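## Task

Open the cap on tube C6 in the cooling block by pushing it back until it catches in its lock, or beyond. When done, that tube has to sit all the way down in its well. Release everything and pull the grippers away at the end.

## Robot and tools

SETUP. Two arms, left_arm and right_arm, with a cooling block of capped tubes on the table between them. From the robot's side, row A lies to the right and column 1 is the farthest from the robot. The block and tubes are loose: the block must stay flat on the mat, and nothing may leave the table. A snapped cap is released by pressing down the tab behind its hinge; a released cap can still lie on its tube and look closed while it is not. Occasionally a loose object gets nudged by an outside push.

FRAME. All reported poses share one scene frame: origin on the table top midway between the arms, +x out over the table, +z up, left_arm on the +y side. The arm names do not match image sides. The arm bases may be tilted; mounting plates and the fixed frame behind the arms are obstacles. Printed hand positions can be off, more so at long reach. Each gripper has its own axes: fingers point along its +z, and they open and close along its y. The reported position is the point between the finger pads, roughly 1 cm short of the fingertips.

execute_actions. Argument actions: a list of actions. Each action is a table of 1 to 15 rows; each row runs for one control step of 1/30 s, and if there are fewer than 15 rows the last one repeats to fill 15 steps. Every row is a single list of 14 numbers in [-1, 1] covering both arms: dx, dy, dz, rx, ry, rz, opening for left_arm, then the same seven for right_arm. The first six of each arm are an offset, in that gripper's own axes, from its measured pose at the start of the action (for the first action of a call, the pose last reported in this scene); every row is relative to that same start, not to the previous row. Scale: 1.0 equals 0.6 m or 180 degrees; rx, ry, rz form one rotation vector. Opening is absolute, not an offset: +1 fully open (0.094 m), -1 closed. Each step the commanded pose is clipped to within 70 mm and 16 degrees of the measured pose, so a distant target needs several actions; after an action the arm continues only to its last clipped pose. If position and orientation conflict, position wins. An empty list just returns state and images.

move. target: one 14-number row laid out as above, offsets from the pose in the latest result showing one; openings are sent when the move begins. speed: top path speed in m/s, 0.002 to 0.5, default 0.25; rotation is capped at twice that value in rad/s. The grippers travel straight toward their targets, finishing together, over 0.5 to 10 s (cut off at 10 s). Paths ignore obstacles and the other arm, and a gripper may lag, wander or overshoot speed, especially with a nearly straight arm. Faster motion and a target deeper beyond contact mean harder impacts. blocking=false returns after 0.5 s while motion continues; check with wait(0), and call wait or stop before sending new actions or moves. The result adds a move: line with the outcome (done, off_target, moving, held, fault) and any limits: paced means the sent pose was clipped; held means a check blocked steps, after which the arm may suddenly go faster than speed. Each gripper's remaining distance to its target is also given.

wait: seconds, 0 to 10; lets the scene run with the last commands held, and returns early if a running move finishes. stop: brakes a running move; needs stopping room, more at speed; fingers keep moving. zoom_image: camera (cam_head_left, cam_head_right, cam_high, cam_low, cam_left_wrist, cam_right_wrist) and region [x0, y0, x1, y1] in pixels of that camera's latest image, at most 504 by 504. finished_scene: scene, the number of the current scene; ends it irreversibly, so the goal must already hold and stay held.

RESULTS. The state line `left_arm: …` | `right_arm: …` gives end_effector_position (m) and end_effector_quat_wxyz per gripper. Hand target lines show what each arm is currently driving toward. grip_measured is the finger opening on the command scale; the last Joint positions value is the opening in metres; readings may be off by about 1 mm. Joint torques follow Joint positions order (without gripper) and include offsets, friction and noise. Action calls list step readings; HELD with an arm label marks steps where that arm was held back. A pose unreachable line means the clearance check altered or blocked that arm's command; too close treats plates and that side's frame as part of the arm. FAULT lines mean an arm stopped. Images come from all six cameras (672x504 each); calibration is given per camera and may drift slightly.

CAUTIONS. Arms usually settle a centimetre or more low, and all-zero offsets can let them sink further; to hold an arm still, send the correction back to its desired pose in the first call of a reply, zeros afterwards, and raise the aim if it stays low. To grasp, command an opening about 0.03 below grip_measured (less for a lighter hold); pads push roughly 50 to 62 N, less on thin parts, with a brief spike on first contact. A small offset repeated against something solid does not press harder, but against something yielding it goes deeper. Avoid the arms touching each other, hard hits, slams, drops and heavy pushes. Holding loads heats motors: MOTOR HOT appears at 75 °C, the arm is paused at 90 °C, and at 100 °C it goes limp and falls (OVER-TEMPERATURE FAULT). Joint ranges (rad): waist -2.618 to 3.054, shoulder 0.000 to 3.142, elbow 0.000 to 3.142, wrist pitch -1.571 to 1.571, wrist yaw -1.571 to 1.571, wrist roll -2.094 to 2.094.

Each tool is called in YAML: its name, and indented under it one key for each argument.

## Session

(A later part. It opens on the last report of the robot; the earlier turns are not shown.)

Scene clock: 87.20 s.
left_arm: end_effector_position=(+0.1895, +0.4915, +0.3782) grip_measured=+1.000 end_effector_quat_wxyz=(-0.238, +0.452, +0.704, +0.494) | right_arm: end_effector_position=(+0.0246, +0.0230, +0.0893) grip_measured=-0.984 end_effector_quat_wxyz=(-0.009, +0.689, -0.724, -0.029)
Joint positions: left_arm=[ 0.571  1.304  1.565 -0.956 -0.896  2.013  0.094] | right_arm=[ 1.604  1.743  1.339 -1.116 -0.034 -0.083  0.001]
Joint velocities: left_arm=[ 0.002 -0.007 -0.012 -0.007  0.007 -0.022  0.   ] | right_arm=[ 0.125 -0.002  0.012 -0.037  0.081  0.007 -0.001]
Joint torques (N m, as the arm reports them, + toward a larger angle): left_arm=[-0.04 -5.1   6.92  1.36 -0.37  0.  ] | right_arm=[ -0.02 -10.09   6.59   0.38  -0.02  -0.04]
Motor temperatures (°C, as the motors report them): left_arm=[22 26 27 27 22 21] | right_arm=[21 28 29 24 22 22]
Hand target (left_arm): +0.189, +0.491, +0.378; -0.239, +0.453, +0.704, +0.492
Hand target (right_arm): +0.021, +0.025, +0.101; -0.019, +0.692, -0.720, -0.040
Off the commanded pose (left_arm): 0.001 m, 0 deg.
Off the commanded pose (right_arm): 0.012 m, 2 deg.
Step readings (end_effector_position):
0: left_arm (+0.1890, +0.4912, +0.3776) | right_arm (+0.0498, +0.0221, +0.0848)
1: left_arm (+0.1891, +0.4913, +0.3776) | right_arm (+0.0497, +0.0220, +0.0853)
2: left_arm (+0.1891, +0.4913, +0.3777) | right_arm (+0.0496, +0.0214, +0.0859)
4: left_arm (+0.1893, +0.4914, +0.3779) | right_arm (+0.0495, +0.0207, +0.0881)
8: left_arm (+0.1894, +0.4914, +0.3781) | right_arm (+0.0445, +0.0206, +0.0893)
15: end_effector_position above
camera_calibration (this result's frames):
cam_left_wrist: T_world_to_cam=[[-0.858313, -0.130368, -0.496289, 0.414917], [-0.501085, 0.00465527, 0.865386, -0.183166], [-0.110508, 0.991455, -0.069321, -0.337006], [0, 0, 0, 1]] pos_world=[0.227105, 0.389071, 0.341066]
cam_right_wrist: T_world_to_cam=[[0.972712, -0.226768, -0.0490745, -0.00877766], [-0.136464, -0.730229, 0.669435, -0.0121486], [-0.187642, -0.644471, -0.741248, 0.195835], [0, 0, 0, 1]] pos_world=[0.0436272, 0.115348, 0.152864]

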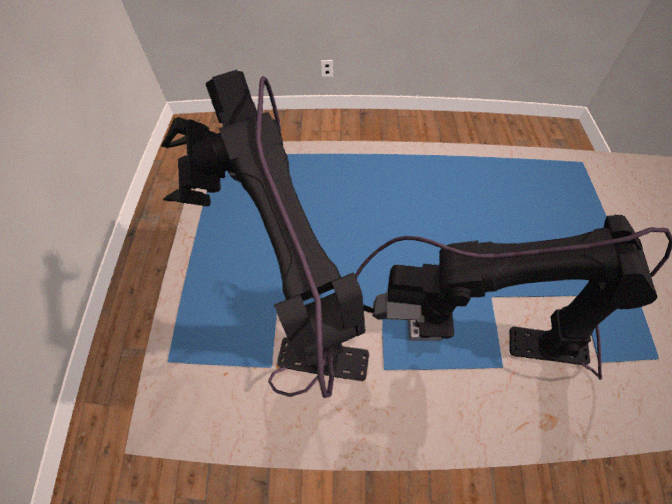

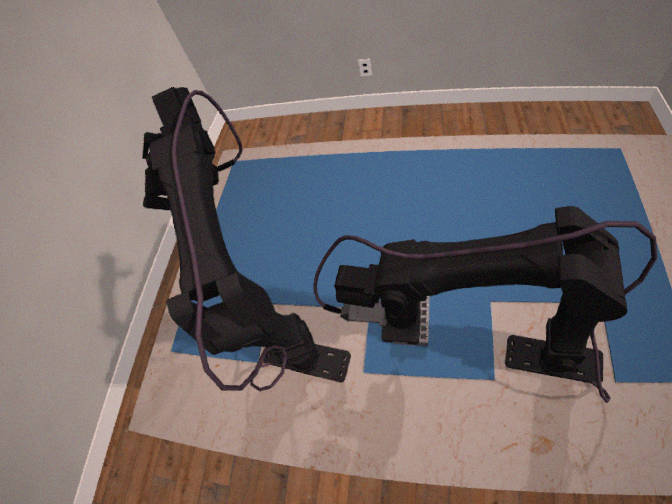

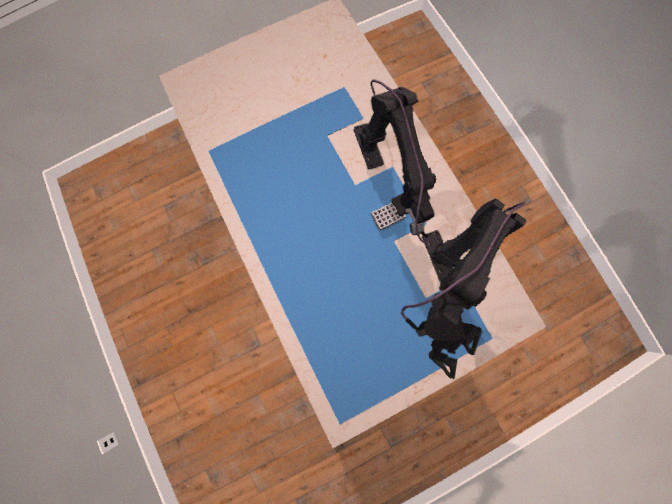

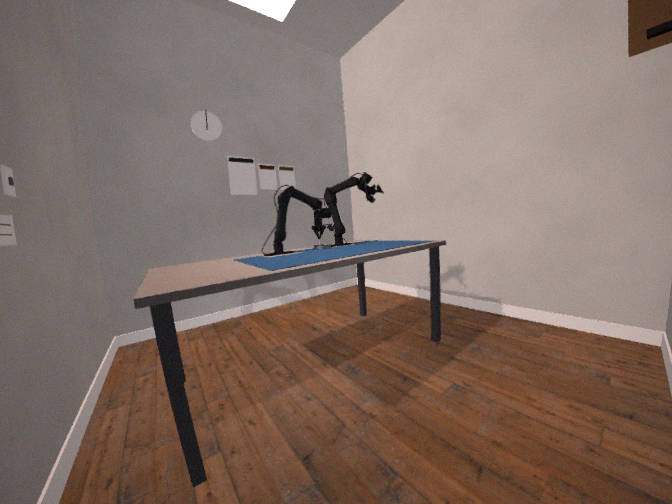

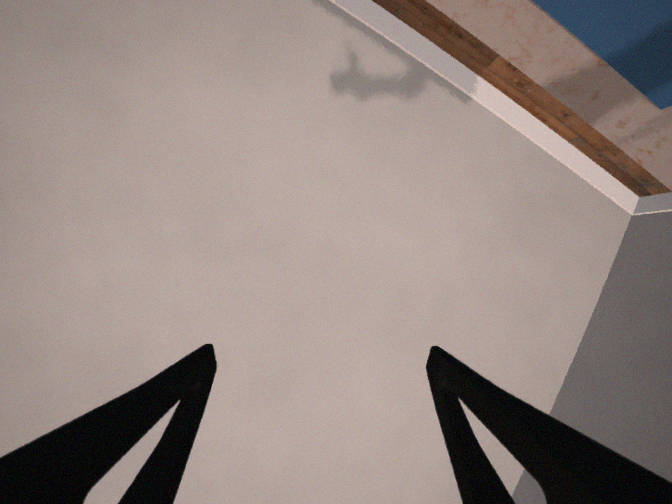

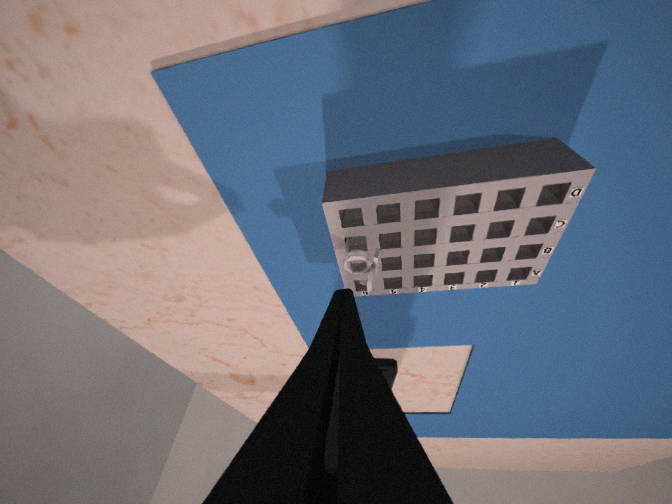

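execute_actions:
  actions: []

zoom_image:
  camera: "cam_right_wrist"
  region: [315, 235, 405, 309]

Scene clock: 87.60 s.
left_arm: end_effector_position=(+0.1895, +0.4915, +0.3782) grip_measured=+1.000 end_effector_quat_wxyz=(-0.238, +0.452, +0.704, +0.494) | right_arm: end_effector_position=(+0.0228, +0.0229, +0.0893) grip_measured=-0.984 end_effector_quat_wxyz=(-0.008, +0.691, -0.722, -0.029)
Joint positions: left_arm=[ 0.571  1.304  1.565 -0.956 -0.896  2.013  0.094] | right_arm=[ 1.609  1.743  1.339 -1.118 -0.034 -0.083  0.001]
Joint velocities: left_arm=[-0.002 -0.012 -0.007  0.037 -0.037  0.095  0.   ] | right_arm=[ 0.007  0.002  0.002 -0.007 -0.037 -0.022 -0.001]
Joint torques (N m, as the arm reports them, + toward a larger angle): left_arm=[-0.04 -5.08  6.91  1.37 -0.37  0.  ] | right_arm=[  0.21 -10.06   6.62   0.38  -0.03  -0.04]
Motor temperatures (°C, as the motors report them): left_arm=[22 26 27 27 22 21] | right_arm=[21 28 29 24 22 22]
Hand target (left_arm): +0.189, +0.491, +0.378; -0.239, +0.453, +0.704, +0.492
Hand target (right_arm): +0.021, +0.025, +0.101; -0.019, +0.692, -0.720, -0.040
Off the commanded pose (left_arm): 0.001 m, 0 deg.
Off the commanded pose (right_arm): 0.012 m, 2 deg.
camera_calibration (this result's frames):
cam_left_wrist: T_world_to_cam=[[-0.858313, -0.130368, -0.496289, 0.414917], [-0.501085, 0.00465527, 0.865386, -0.183166], [-0.110508, 0.991455, -0.069321, -0.337006], [0, 0, 0, 1]] pos_world=[0.227105, 0.389071, 0.341066]
cam_right_wrist: T_world_to_cam=[[0.973788, -0.221956, -0.0497227, -0.00714359], [-0.132209, -0.730206, 0.670313, -0.0126257], [-0.185088, -0.646169, -0.740411, 0.195344], [0, 0, 0, 1]] pos_world=[0.0414429, 0.11542, 0.152743]

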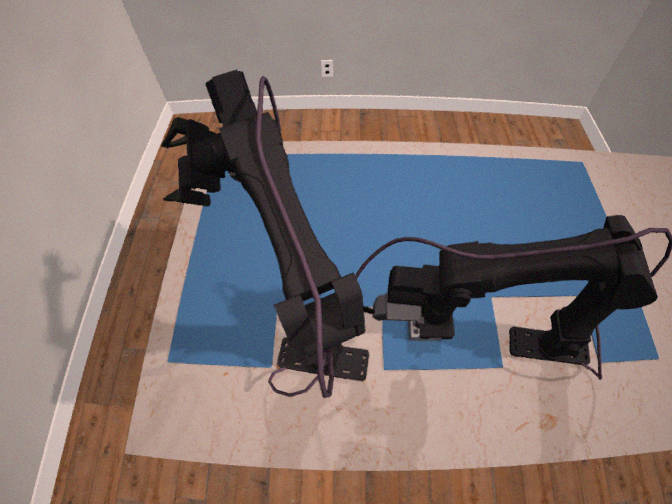

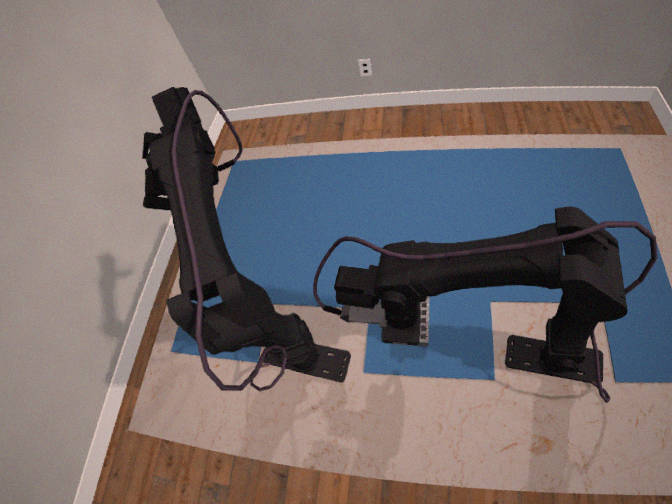

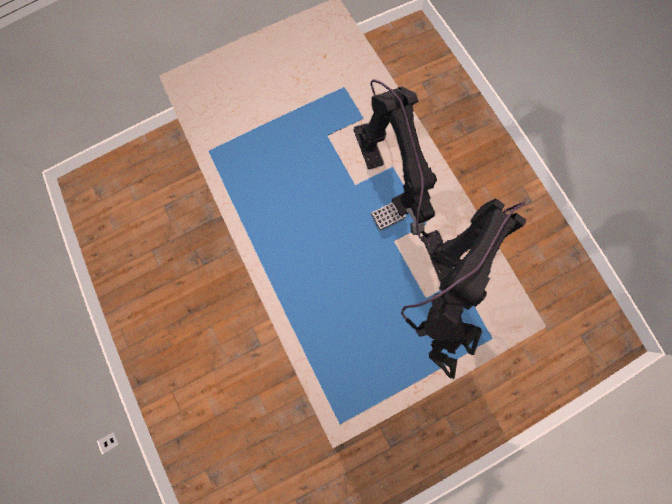

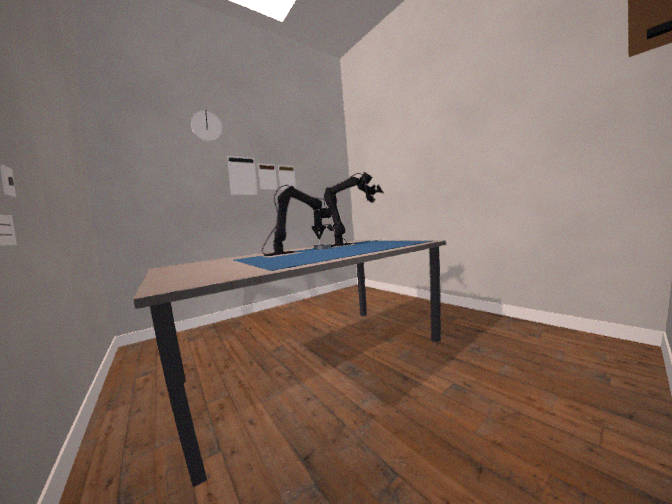

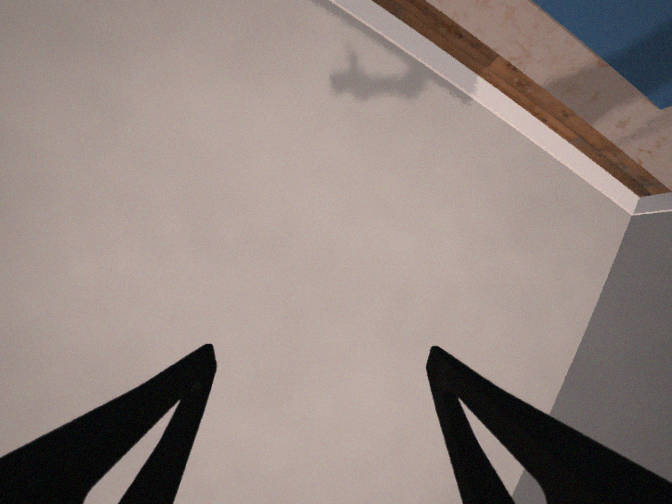

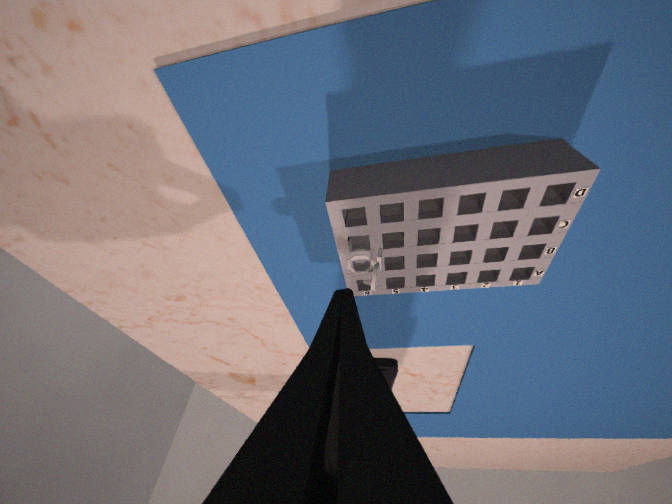

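Region (315, 235, 405, 309) of cam_right_wrist's 672x504 image, scaled by 5.600, with more detail than that image has; it fills the top 414 rows of this view, and the rest is white.

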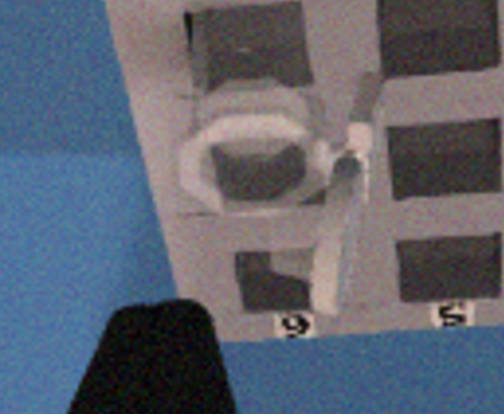

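execute_actions:
  actions:
    - [[0,0,0,0,0,0,1,-0.0086,-0.0005,-0.0049,0.0005,-0.0057,-0.0002,-1],[0,0,0,0,0,0,1,-0.0080,-0.0006,-0.0008,0.0003,-0.0032,-0.0001,-1],[0,0,0,0,0,0,1,-0.0075,-0.0007,0.0022,0.0001,-0.0013,-0.0001,-1],[0,0,0,0,0,0,1,-0.0073,-0.0007,0.0038,0,-0.0003,0,-1],[0,0,0,0,0,0,1,-0.0070,-0.0007,0.0053,0,0.0006,0,-1],[0,0,0,0,0,0,1,-0.0066,-0.0008,0.0078,-0.0002,0.0022,0.0001,-1],[0,0,0,0,0,0,1,-0.0062,-0.0008,0.0104,-0.0003,0.0038,0.0001,-1],[0,0,0,0,0,0,1,-0.0058,-0.0009,0.0124,-0.0004,0.0051,0.0002,-1],[0,0,0,0,0,0,1,-0.0055,-0.0009,0.0140,-0.0005,0.0060,0.0002,-1],[0,0,0,0,0,0,1,-0.0052,-0.0009,0.0160,-0.0006,0.0073,0.0002,-1],[0,0,0,0,0,0,1,-0.0050,-0.0010,0.0170,-0.0007,0.0079,0.0003,-1],[0,0,0,0,0,0,1,-0.0049,-0.0010,0.0175,-0.0007,0.0082,0.0003,-1]]

zoom_image:
  camera: "cam_right_wrist"
  region: [315, 250, 415, 332]

Scene clock: 96.17 s.
left_arm: end_effector_position=(+0.1900, +0.4917, +0.3789) grip_measured=+1.000 end_effector_quat_wxyz=(-0.236, +0.451, +0.704, +0.495) | right_arm: end_effector_position=(+0.0226, +0.0212, +0.0758) grip_measured=-0.984 end_effector_quat_wxyz=(+0.009, +0.691, -0.723, -0.015)
Joint positions: left_arm=[ 0.571  1.304  1.565 -0.951 -0.896  2.013  0.094] | right_arm=[ 1.609  1.788  1.339 -1.118 -0.034 -0.083  0.001]
Joint velocities: left_arm=[-0.002 -0.002 -0.002 -0.168 -0.007 -0.022  0.   ] | right_arm=[ 0.007 -0.002  0.017 -0.007  0.007  0.022  0.001]
Joint torques (N m, as the arm reports them, + toward a larger angle): left_arm=[-0.05 -5.1   6.92  1.35 -0.37  0.  ] | right_arm=[-0.02 -8.23  6.28  0.43 -0.01 -0.03]
Motor temperatures (°C, as the motors report them): left_arm=[22 26 27 27 22 21] | right_arm=[21 28 29 24 22 22]
Hand target (left_arm): +0.190, +0.491, +0.378; -0.238, +0.452, +0.704, +0.494
Hand target (right_arm): +0.023, +0.026, +0.079; +0.002, +0.691, -0.723, -0.020
Off the commanded pose (left_arm): 0.001 m, 0 deg.
Off the commanded pose (right_arm): 0.006 m, 1 deg.
Step readings (end_effector_position):
0: left_arm (+0.1895, +0.4915, +0.3782) | right_arm (+0.0228, +0.0228, +0.0893)
1: left_arm (+0.1895, +0.4915, +0.3783) | right_arm (+0.0228, +0.0228, +0.0893)
2: left_arm (+0.1896, +0.4915, +0.3784) | right_arm (+0.0228, +0.0228, +0.0893)
4: left_arm (+0.1898, +0.4916, +0.3786) | right_arm (+0.0228, +0.0227, +0.0884)
8: left_arm (+0.1899, +0.4917, +0.3788) | right_arm (+0.0227, +0.0221, +0.0829)
15: end_effector_position above
camera_calibration (this result's frames):
cam_left_wrist: T_world_to_cam=[[-0.856239, -0.129419, -0.500105, 0.416264], [-0.504683, 0.00300983, 0.863299, -0.181195], [-0.110222, 0.991585, -0.0678929, -0.337787], [0, 0, 0, 1]] pos_world=[0.227744, 0.389362, 0.341668]
cam_right_wrist: T_world_to_cam=[[0.973516, -0.224062, -0.0454088, -0.00825378], [-0.128289, -0.699812, 0.702713, -0.00802007], [-0.189229, -0.678277, -0.710023, 0.182685], [0, 0, 0, 1]] pos_world=[0.0415756, 0.116449, 0.134972]

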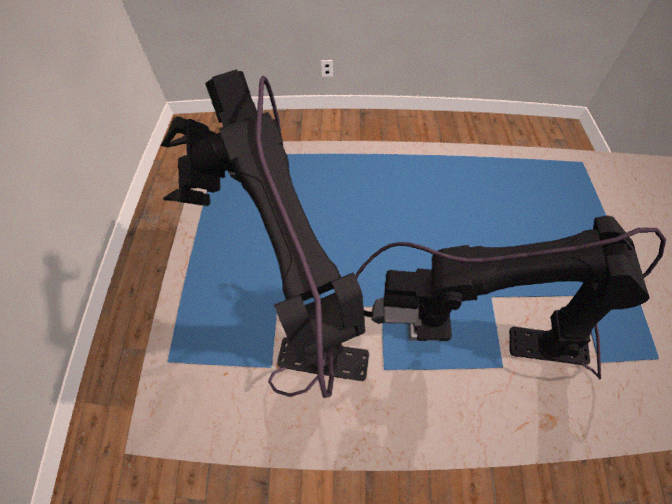

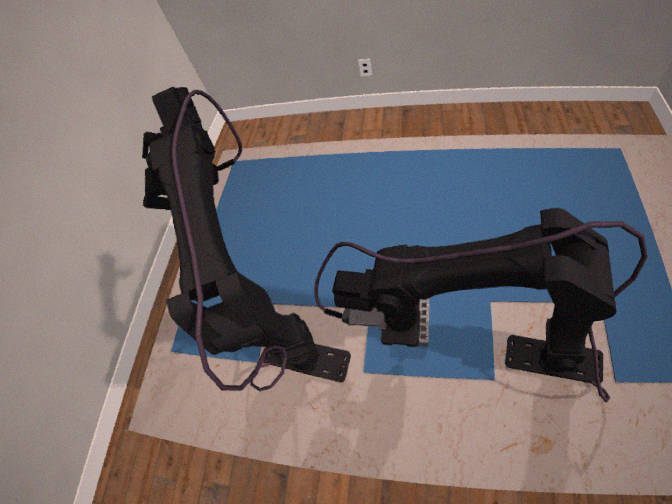

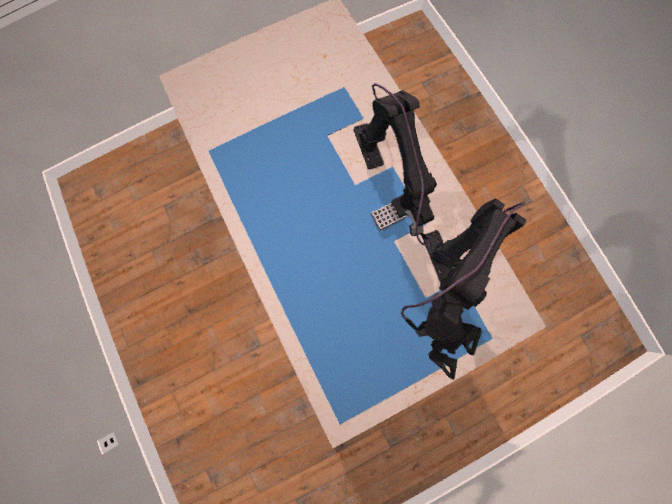

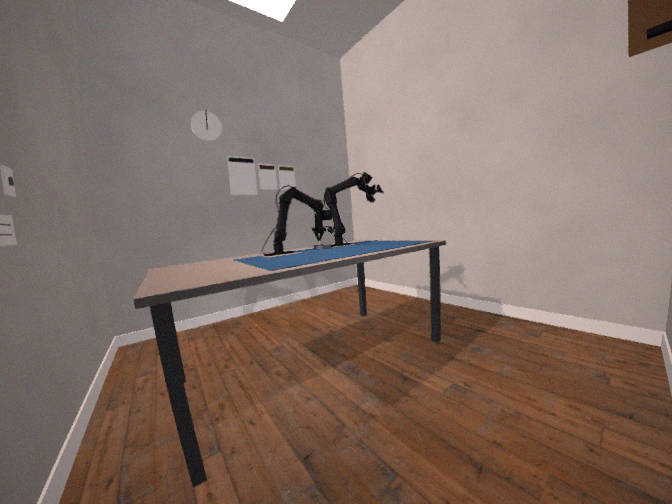

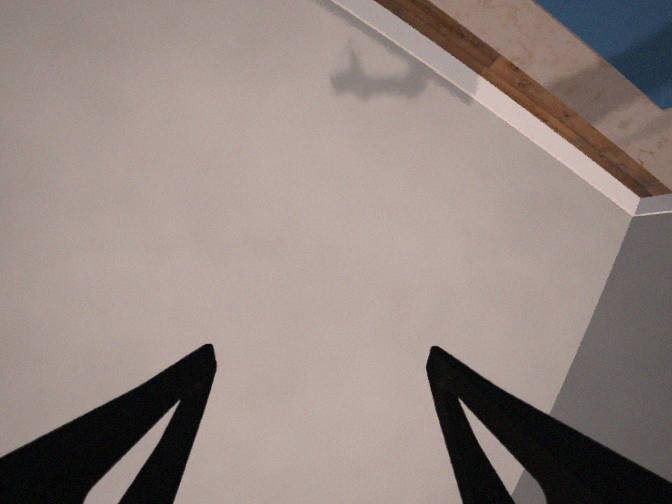

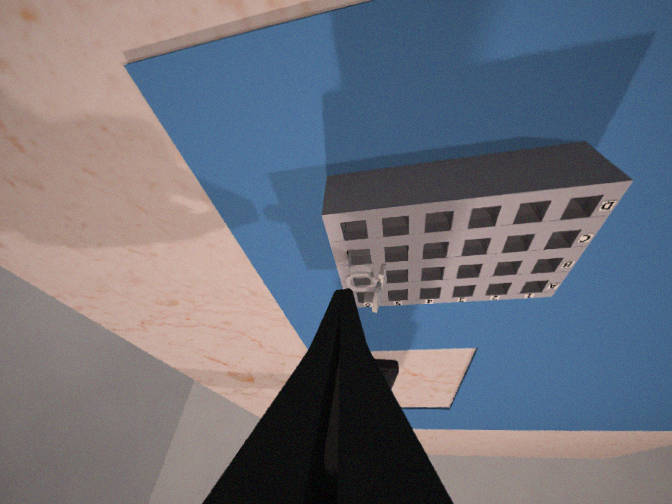

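Region (315, 250, 415, 332) of cam_right_wrist's 672x504 image, scaled by 5.040, with more detail than that image has; it fills the top 413 rows of this view, and the rest is white.

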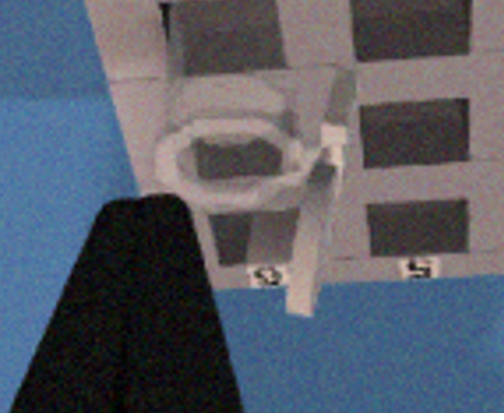

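execute_actions:
  actions:
    - [[0,0,0,0,0,0,1,-0.0074,-0.0049,0.0011,0.0003,-0.0020,0.0024,-1],[0,0,0,0,0,0,1,-0.0072,-0.0071,0.0010,0.0003,-0.0020,0.0037,-1],[0,0,0,0,0,0,1,-0.0070,-0.0093,0.0009,0.0003,-0.0021,0.0050,-1],[0,0,0,0,0,0,1,-0.0074,-0.0108,-0.0032,0.0006,-0.0046,0.0058,-1],[0,0,0,0,0,0,1,-0.0073,-0.0124,-0.0033,0.0006,-0.0046,0.0068,-1],[0,0,0,0,0,0,1,-0.0070,-0.0153,-0.0033,0.0025,-0.0045,0.0074,-1],[0,0,0,0,0,0,1,-0.0067,-0.0185,-0.0034,0.0047,-0.0043,0.0081,-1],[0,0,0,0,0,0,1,-0.0063,-0.0217,-0.0035,0.0070,-0.0040,0.0087,-1],[0,0,0,0,0,0,1,-0.0066,-0.0250,-0.0075,0.0094,-0.0065,0.0093,-1],[0,0,0,0,0,0,1,-0.0061,-0.0282,-0.0076,0.0117,-0.0062,0.0100,-1],[0,0,0,0,0,0,1,-0.0059,-0.0305,-0.0077,0.0136,-0.0060,0.0103,-1],[0,0,0,0,0,0,1,-0.0056,-0.0329,-0.0078,0.0155,-0.0058,0.0106,-1],[0,0,0,0,0,0,1,-0.0054,-0.0349,-0.0079,0.0171,-0.0057,0.0109,-1],[0,0,0,0,0,0,1,-0.0051,-0.0366,-0.0080,0.0183,-0.0056,0.0112,-1]]

zoom_image:
  camera: "cam_right_wrist"
  region: [300, 250, 400, 332]

Scene clock: 104.17 s.
left_arm: end_effector_position=(+0.1905, +0.4919, +0.3795) grip_measured=+1.000 end_effector_quat_wxyz=(-0.235, +0.449, +0.704, +0.497) | right_arm: end_effector_position=(+0.0323, +0.0197, +0.0737) grip_measured=-0.984 end_effector_quat_wxyz=(+0.007, +0.683, -0.731, -0.007)
Joint positions: left_arm=[ 0.571  1.304  1.565 -0.947 -0.896  2.013  0.094] | right_arm=[ 1.587  1.794  1.339 -1.118 -0.02  -0.083  0.001]
Joint velocities: left_arm=[-0.002 -0.002 -0.002 -0.007 -0.066  0.037  0.   ] | right_arm=[-0.007 -0.007  0.002  0.007 -0.066  0.022 -0.   ]
Joint torques (N m, as the arm reports them, + toward a larger angle): left_arm=[-0.04 -5.11  6.92  1.37 -0.37  0.  ] | right_arm=[-0.86 -9.18  6.36  0.44  0.39 -0.04]
Motor temperatures (°C, as the motors report them): left_arm=[22 26 27 27 22 21] | right_arm=[21 28 29 24 22 22]
Hand target (left_arm): +0.190, +0.492, +0.379; -0.236, +0.451, +0.704, +0.495
Hand target (right_arm): +0.045, +0.023, +0.080; -0.017, +0.678, -0.735, +0.001
Off the commanded pose (left_arm): 0.001 m, 0 deg.
Off the commanded pose (right_arm): 0.014 m, 3 deg.
Step readings (end_effector_position):
0: left_arm (+0.1900, +0.4917, +0.3789) | right_arm (+0.0226, +0.0212, +0.0758)
1: left_arm (+0.1900, +0.4917, +0.3789) | right_arm (+0.0226, +0.0212, +0.0756)
2: left_arm (+0.1901, +0.4918, +0.3791) | right_arm (+0.0227, +0.0211, +0.0751)
4: left_arm (+0.1903, +0.4918, +0.3792) | right_arm (+0.0237, +0.0209, +0.0740)
8: left_arm (+0.1904, +0.4919, +0.3794) | right_arm (+0.0283, +0.0203, +0.0737)
15: end_effector_position above
camera_calibration (this result's frames):
cam_left_wrist: T_world_to_cam=[[-0.854149, -0.128464, -0.503911, 0.417601], [-0.508273, 0.00136839, 0.861195, -0.179218], [-0.109943, 0.991713, -0.0664634, -0.338567], [0, 0, 0, 1]] pos_world=[0.228379, 0.389653, 0.342273]
cam_right_wrist: T_world_to_cam=[[0.968718, -0.246259, -0.0307005, -0.0186208], [-0.153119, -0.690468, 0.706972, -0.00602949], [-0.195296, -0.680155, -0.706575, 0.181927], [0, 0, 0, 1]] pos_world=[0.0526446, 0.11499, 0.132236]

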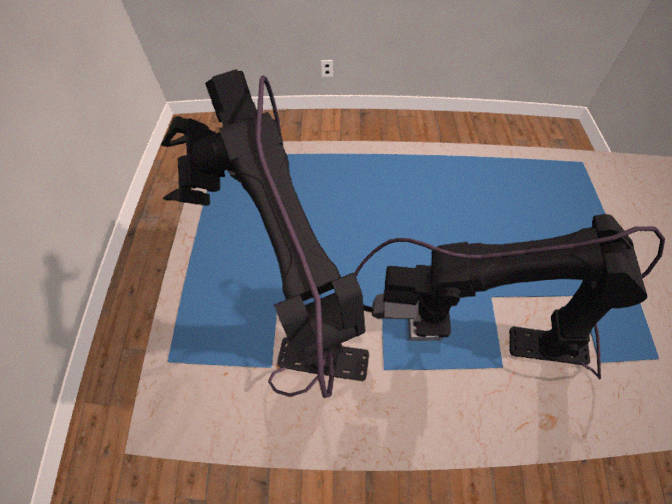

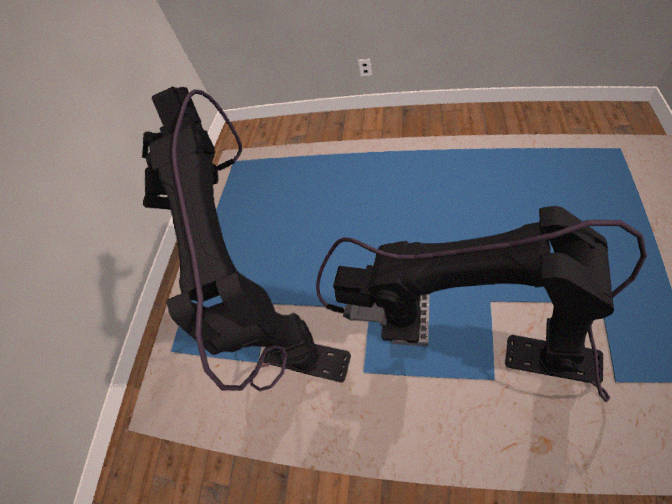

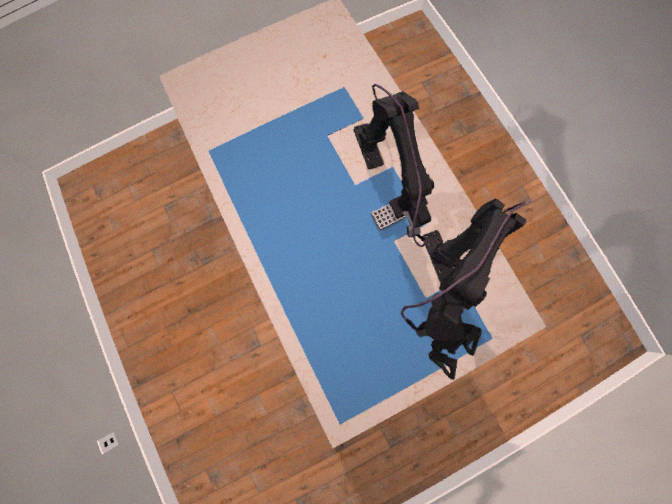

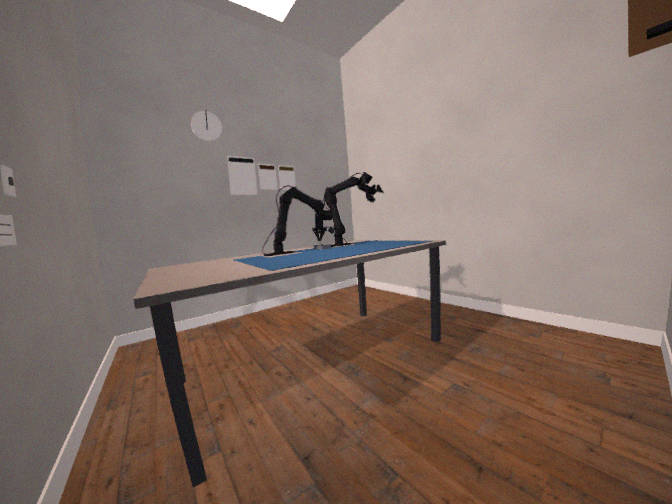

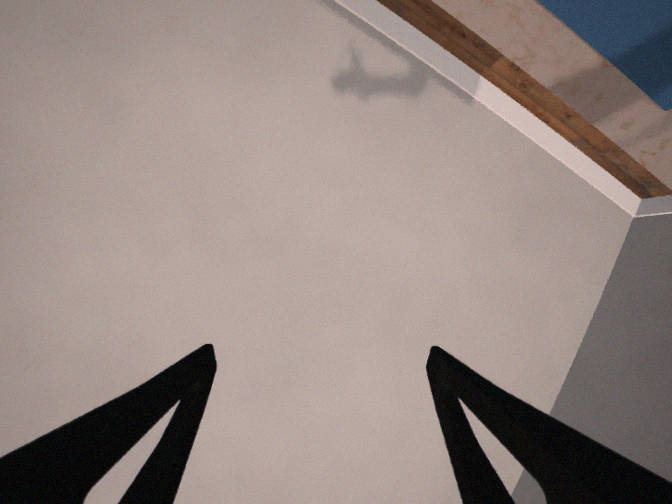

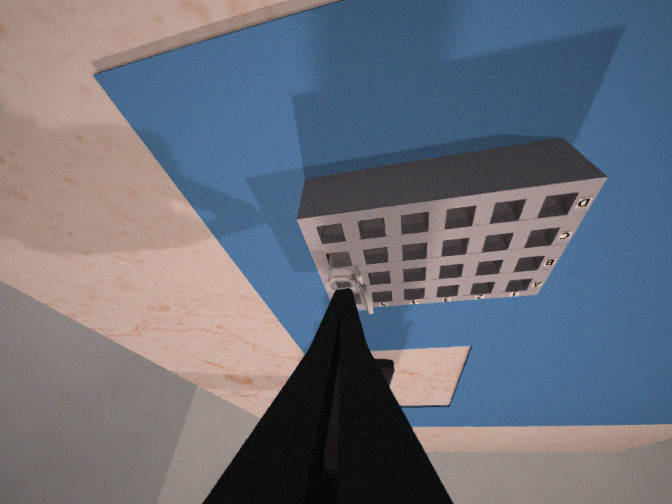

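Region (300, 250, 400, 332) of cam_right_wrist's 672x504 image, scaled by 5.040, with more detail than that image has; it fills the top 413 rows of this view, and the rest is white.

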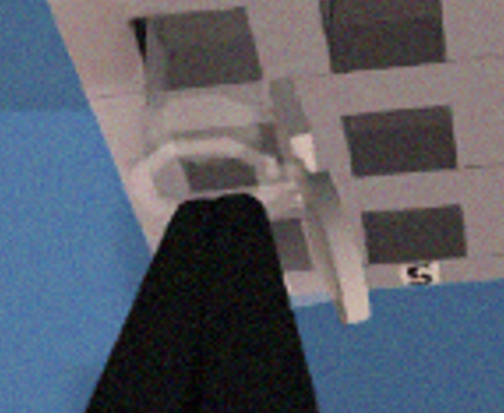

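execute_actions:
  actions: []

zoom_image:
  camera: "cam_right_wrist"
  region: [300, 250, 400, 332]

Scene clock: 104.70 s.
left_arm: end_effector_position=(+0.1905, +0.4919, +0.3796) grip_measured=+1.000 end_effector_quat_wxyz=(-0.235, +0.449, +0.704, +0.497) | right_arm: end_effector_position=(+0.0323, +0.0197, +0.0737) grip_measured=-0.984 end_effector_quat_wxyz=(+0.007, +0.683, -0.731, -0.007)
Joint positions: left_arm=[ 0.571  1.304  1.565 -0.946 -0.896  2.013  0.094] | right_arm=[ 1.587  1.794  1.339 -1.118 -0.02  -0.083  0.001]
Joint velocities: left_arm=[ 0.007 -0.002 -0.007  0.081 -0.066  0.022  0.   ] | right_arm=[-0.007  0.012  0.012 -0.037 -0.037 -0.022  0.001]
Joint torques (N m, as the arm reports them, + toward a larger angle): left_arm=[-0.04 -5.1   6.92  1.38 -0.37  0.  ] | right_arm=[-0.93 -9.12  6.32  0.44  0.39 -0.03]
Motor temperatures (°C, as the motors report them): left_arm=[22 26 27 27 22 21] | right_arm=[21 28 29 24 22 22]
Hand target (left_arm): +0.190, +0.492, +0.379; -0.236, +0.451, +0.704, +0.495
Hand target (right_arm): +0.045, +0.023, +0.080; -0.017, +0.678, -0.735, +0.001
Off the commanded pose (left_arm): 0.001 m, 0 deg.
Off the commanded pose (right_arm): 0.014 m, 3 deg.
camera_calibration (this result's frames):
cam_left_wrist: T_world_to_cam=[[-0.853975, -0.128384, -0.504227, 0.417712], [-0.508572, 0.00123178, 0.861019, -0.179053], [-0.10992, 0.991724, -0.0663442, -0.338632], [0, 0, 0, 1]] pos_world=[0.228432, 0.389677, 0.342324]
cam_right_wrist: T_world_to_cam=[[0.968718, -0.246259, -0.0307005, -0.0186208], [-0.153119, -0.690468, 0.706972, -0.00602949], [-0.195296, -0.680155, -0.706575, 0.181927], [0, 0, 0, 1]] pos_world=[0.0526446, 0.11499, 0.132236]

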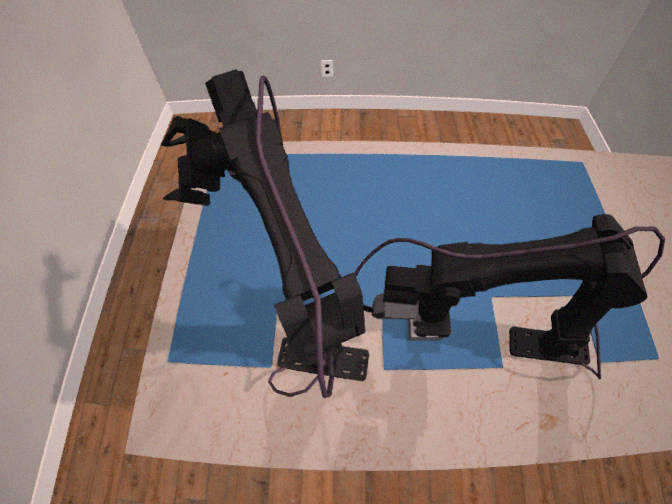

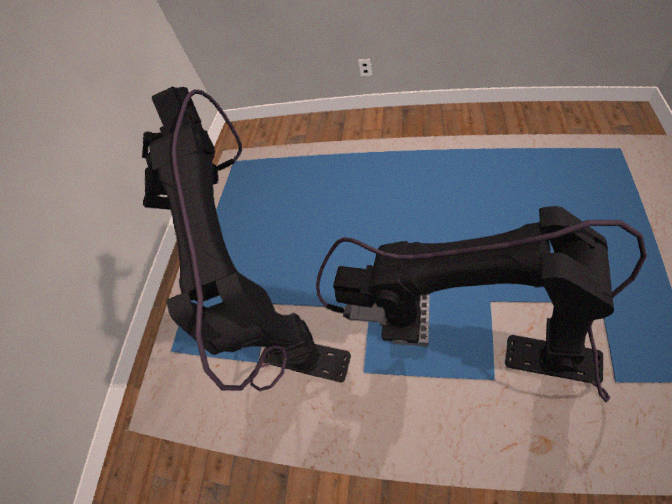

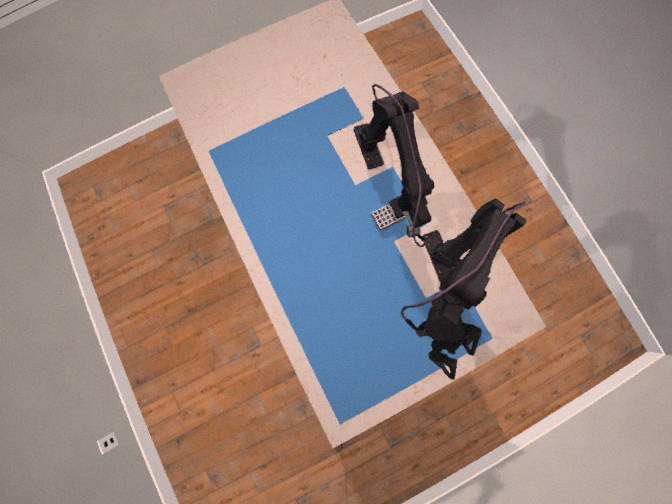

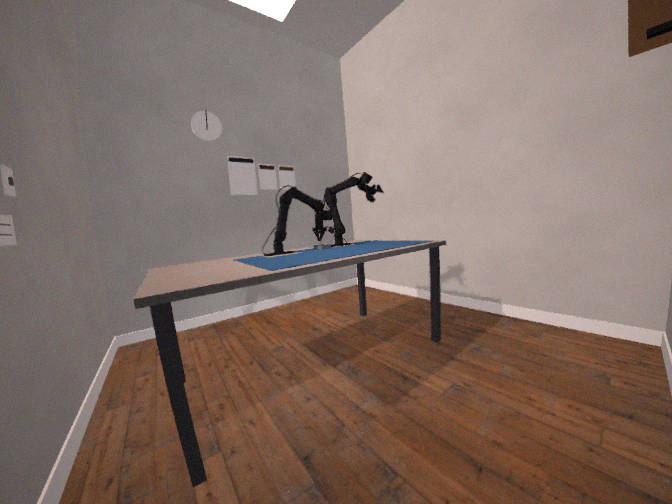

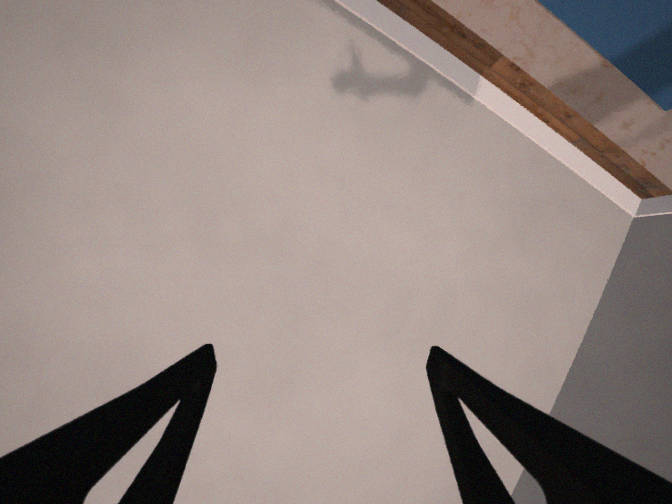

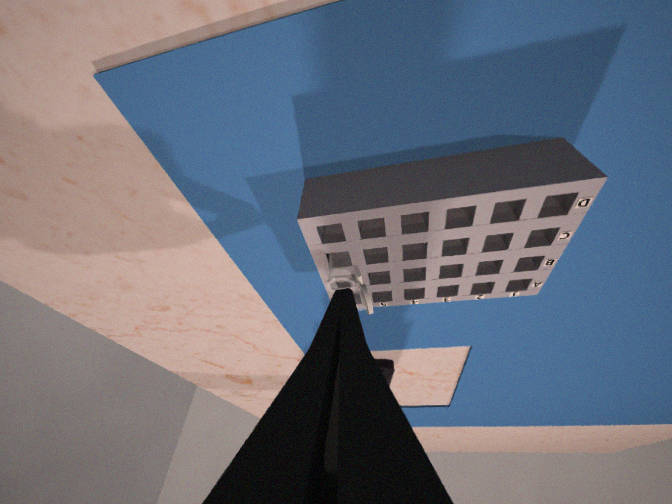

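Region (300, 250, 400, 332) of cam_right_wrist's 672x504 image, scaled by 5.040, with more detail than that image has; it fills the top 413 rows of this view, and the rest is white.

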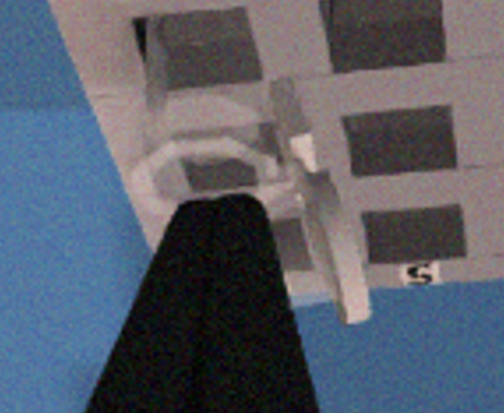

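execute_actions:
  actions:
    - [[0,0,0,0,0,0,1,-0.0072,-0.0242,-0.0107,0.0168,-0.0077,0.0048,-1],[0,0,0,0,0,0,1,-0.0067,-0.0288,-0.0109,0.0200,-0.0073,0.0057,-1],[0,0,0,0,0,0,1,-0.0062,-0.0329,-0.0111,0.0226,-0.0071,0.0067,-1],[0,0,0,0,0,0,1,-0.0059,-0.0361,-0.0113,0.0248,-0.0068,0.0073,-1],[0,0,0,0,0,0,1,-0.0057,-0.0387,-0.0114,0.0264,-0.0067,0.0080,-1],[0,0,0,0,0,0,1,-0.0057,-0.0387,-0.0114,0.0264,-0.0067,0.0080,-1],[0,0,0,0,0,0,1,-0.0057,-0.0387,-0.0114,0.0264,-0.0067,0.0080,-1],[0,0,0,0,0,0,1,-0.0057,-0.0387,-0.0114,0.0264,-0.0067,0.0080,-1],[0,0,0,0,0,0,1,-0.0057,-0.0387,-0.0114,0.0264,-0.0067,0.0080,-1],[0,0,0,0,0,0,1,-0.0072,-0.0236,-0.0107,0.0168,-0.0076,0.0045,-1],[0,0,0,0,0,0,1,-0.0085,-0.0107,-0.0102,0.0087,-0.0083,0.0013,-1],[0,0,0,0,0,0,1,-0.0095,0.0023,-0.0099,0.0008,-0.0089,-0.0019,-1],[0,0,0,0,0,0,1,-0.0100,0.0091,-0.0098,-0.0025,-0.0090,-0.0041,-1],[0,0,0,0,0,0,1,-0.0103,0.0128,-0.0097,-0.0041,-0.0091,-0.0054,-1]]

zoom_image:
  camera: "cam_right_wrist"
  region: [300, 250, 400, 332]

Scene clock: 116.77 s.
left_arm: end_effector_position=(+0.1910, +0.4921, +0.3802) grip_measured=+1.000 end_effector_quat_wxyz=(-0.234, +0.448, +0.704, +0.499) | right_arm: end_effector_position=(+0.0297, +0.0201, +0.0737) grip_measured=-0.984 end_effector_quat_wxyz=(+0.010, +0.684, -0.729, -0.010)
Joint positions: left_arm=[ 0.571  1.304  1.565 -0.942 -0.896  2.013  0.094] | right_arm=[ 1.591  1.794  1.339 -1.118 -0.027 -0.083  0.001]
Joint velocities: left_arm=[-0.017 -0.002  0.002 -0.051 -0.007 -0.007  0.   ] | right_arm=[ 0.066  0.002 -0.017 -0.081 -0.007 -0.037 -0.   ]
Joint torques (N m, as the arm reports them, + toward a larger angle): left_arm=[-0.05 -5.11  6.92  1.37 -0.37  0.  ] | right_arm=[ 0.71 -8.92  6.42  0.39 -0.06 -0.03]
Motor temperatures (°C, as the motors report them): left_arm=[22 26 27 27 22 21] | right_arm=[21 28 29 24 22 22]
Hand target (left_arm): +0.191, +0.492, +0.380; -0.235, +0.449, +0.704, +0.497
Hand target (right_arm): +0.025, +0.026, +0.080; +0.002, +0.689, -0.725, -0.022
Off the commanded pose (left_arm): 0.001 m, 0 deg.
Off the commanded pose (right_arm): 0.010 m, 2 deg.
Step readings (end_effector_position):
0: left_arm (+0.1905, +0.4919, +0.3796) | right_arm (+0.0323, +0.0197, +0.0737)
1: left_arm (+0.1905, +0.4919, +0.3796) | right_arm (+0.0324, +0.0197, +0.0737)
2: left_arm (+0.1906, +0.4920, +0.3797) | right_arm (+0.0325, +0.0197, +0.0737)
4: left_arm (+0.1907, +0.4920, +0.3799) | right_arm (+0.0329, +0.0196, +0.0736)
8: left_arm (+0.1909, +0.4921, +0.3801) | right_arm (+0.0332, +0.0196, +0.0736)
15: end_effector_position above
camera_calibration (this result's frames):
cam_left_wrist: T_world_to_cam=[[-0.851868, -0.12742, -0.508022, 0.41904], [-0.512152, -0.000405307, 0.858895, -0.177068], [-0.109646, 0.991849, -0.0649132, -0.339411], [0, 0, 0, 1]] pos_world=[0.229065, 0.389967, 0.342932]
cam_right_wrist: T_world_to_cam=[[0.969612, -0.241809, -0.0371506, -0.0156388], [-0.145434, -0.691826, 0.707266, -0.00641805], [-0.196725, -0.680371, -0.705971, 0.181687], [0, 0, 0, 1]] pos_world=[0.0499725, 0.115393, 0.132224]

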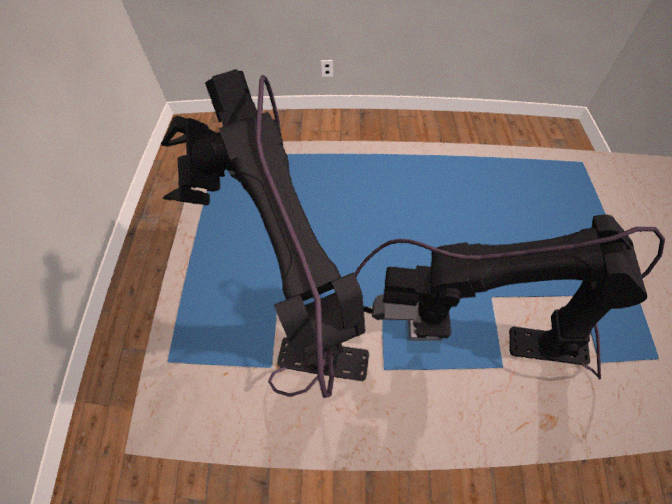

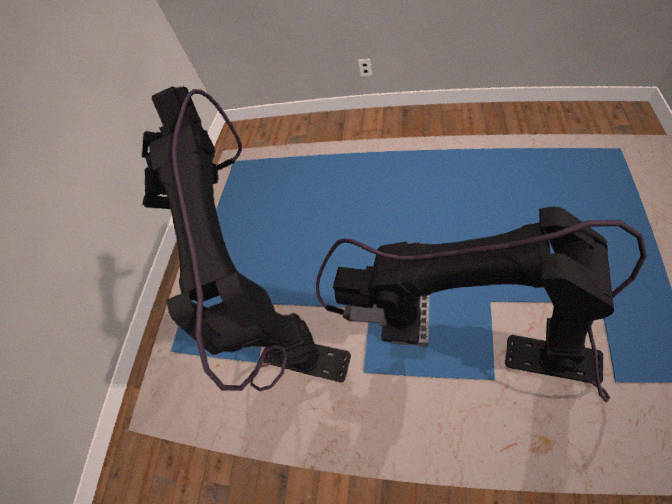

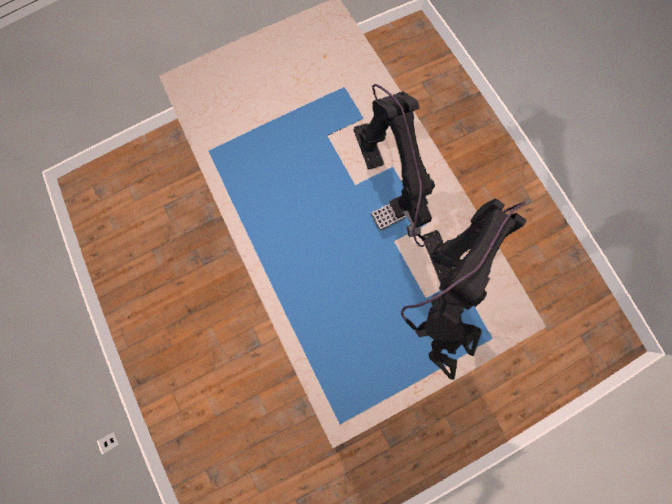

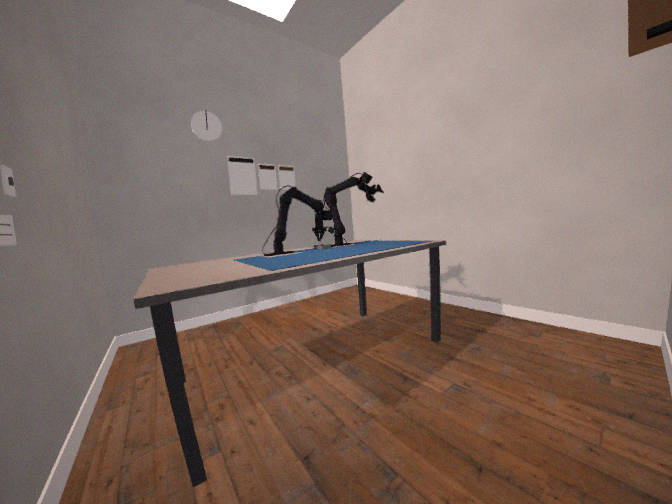

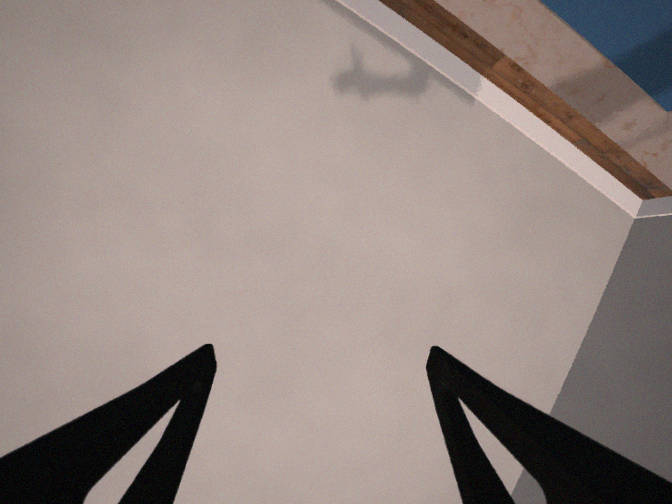

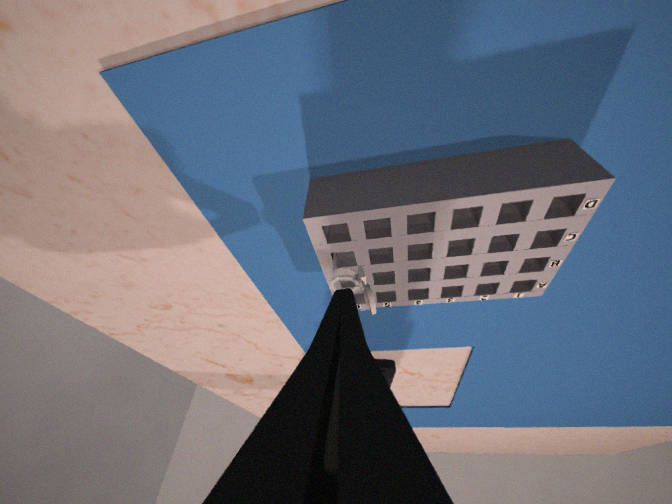

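Region (300, 250, 400, 332) of cam_right_wrist's 672x504 image, scaled by 5.040, with more detail than that image has; it fills the top 413 rows of this view, and the rest is white.

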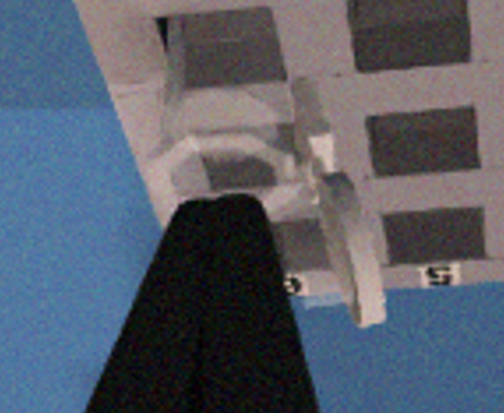

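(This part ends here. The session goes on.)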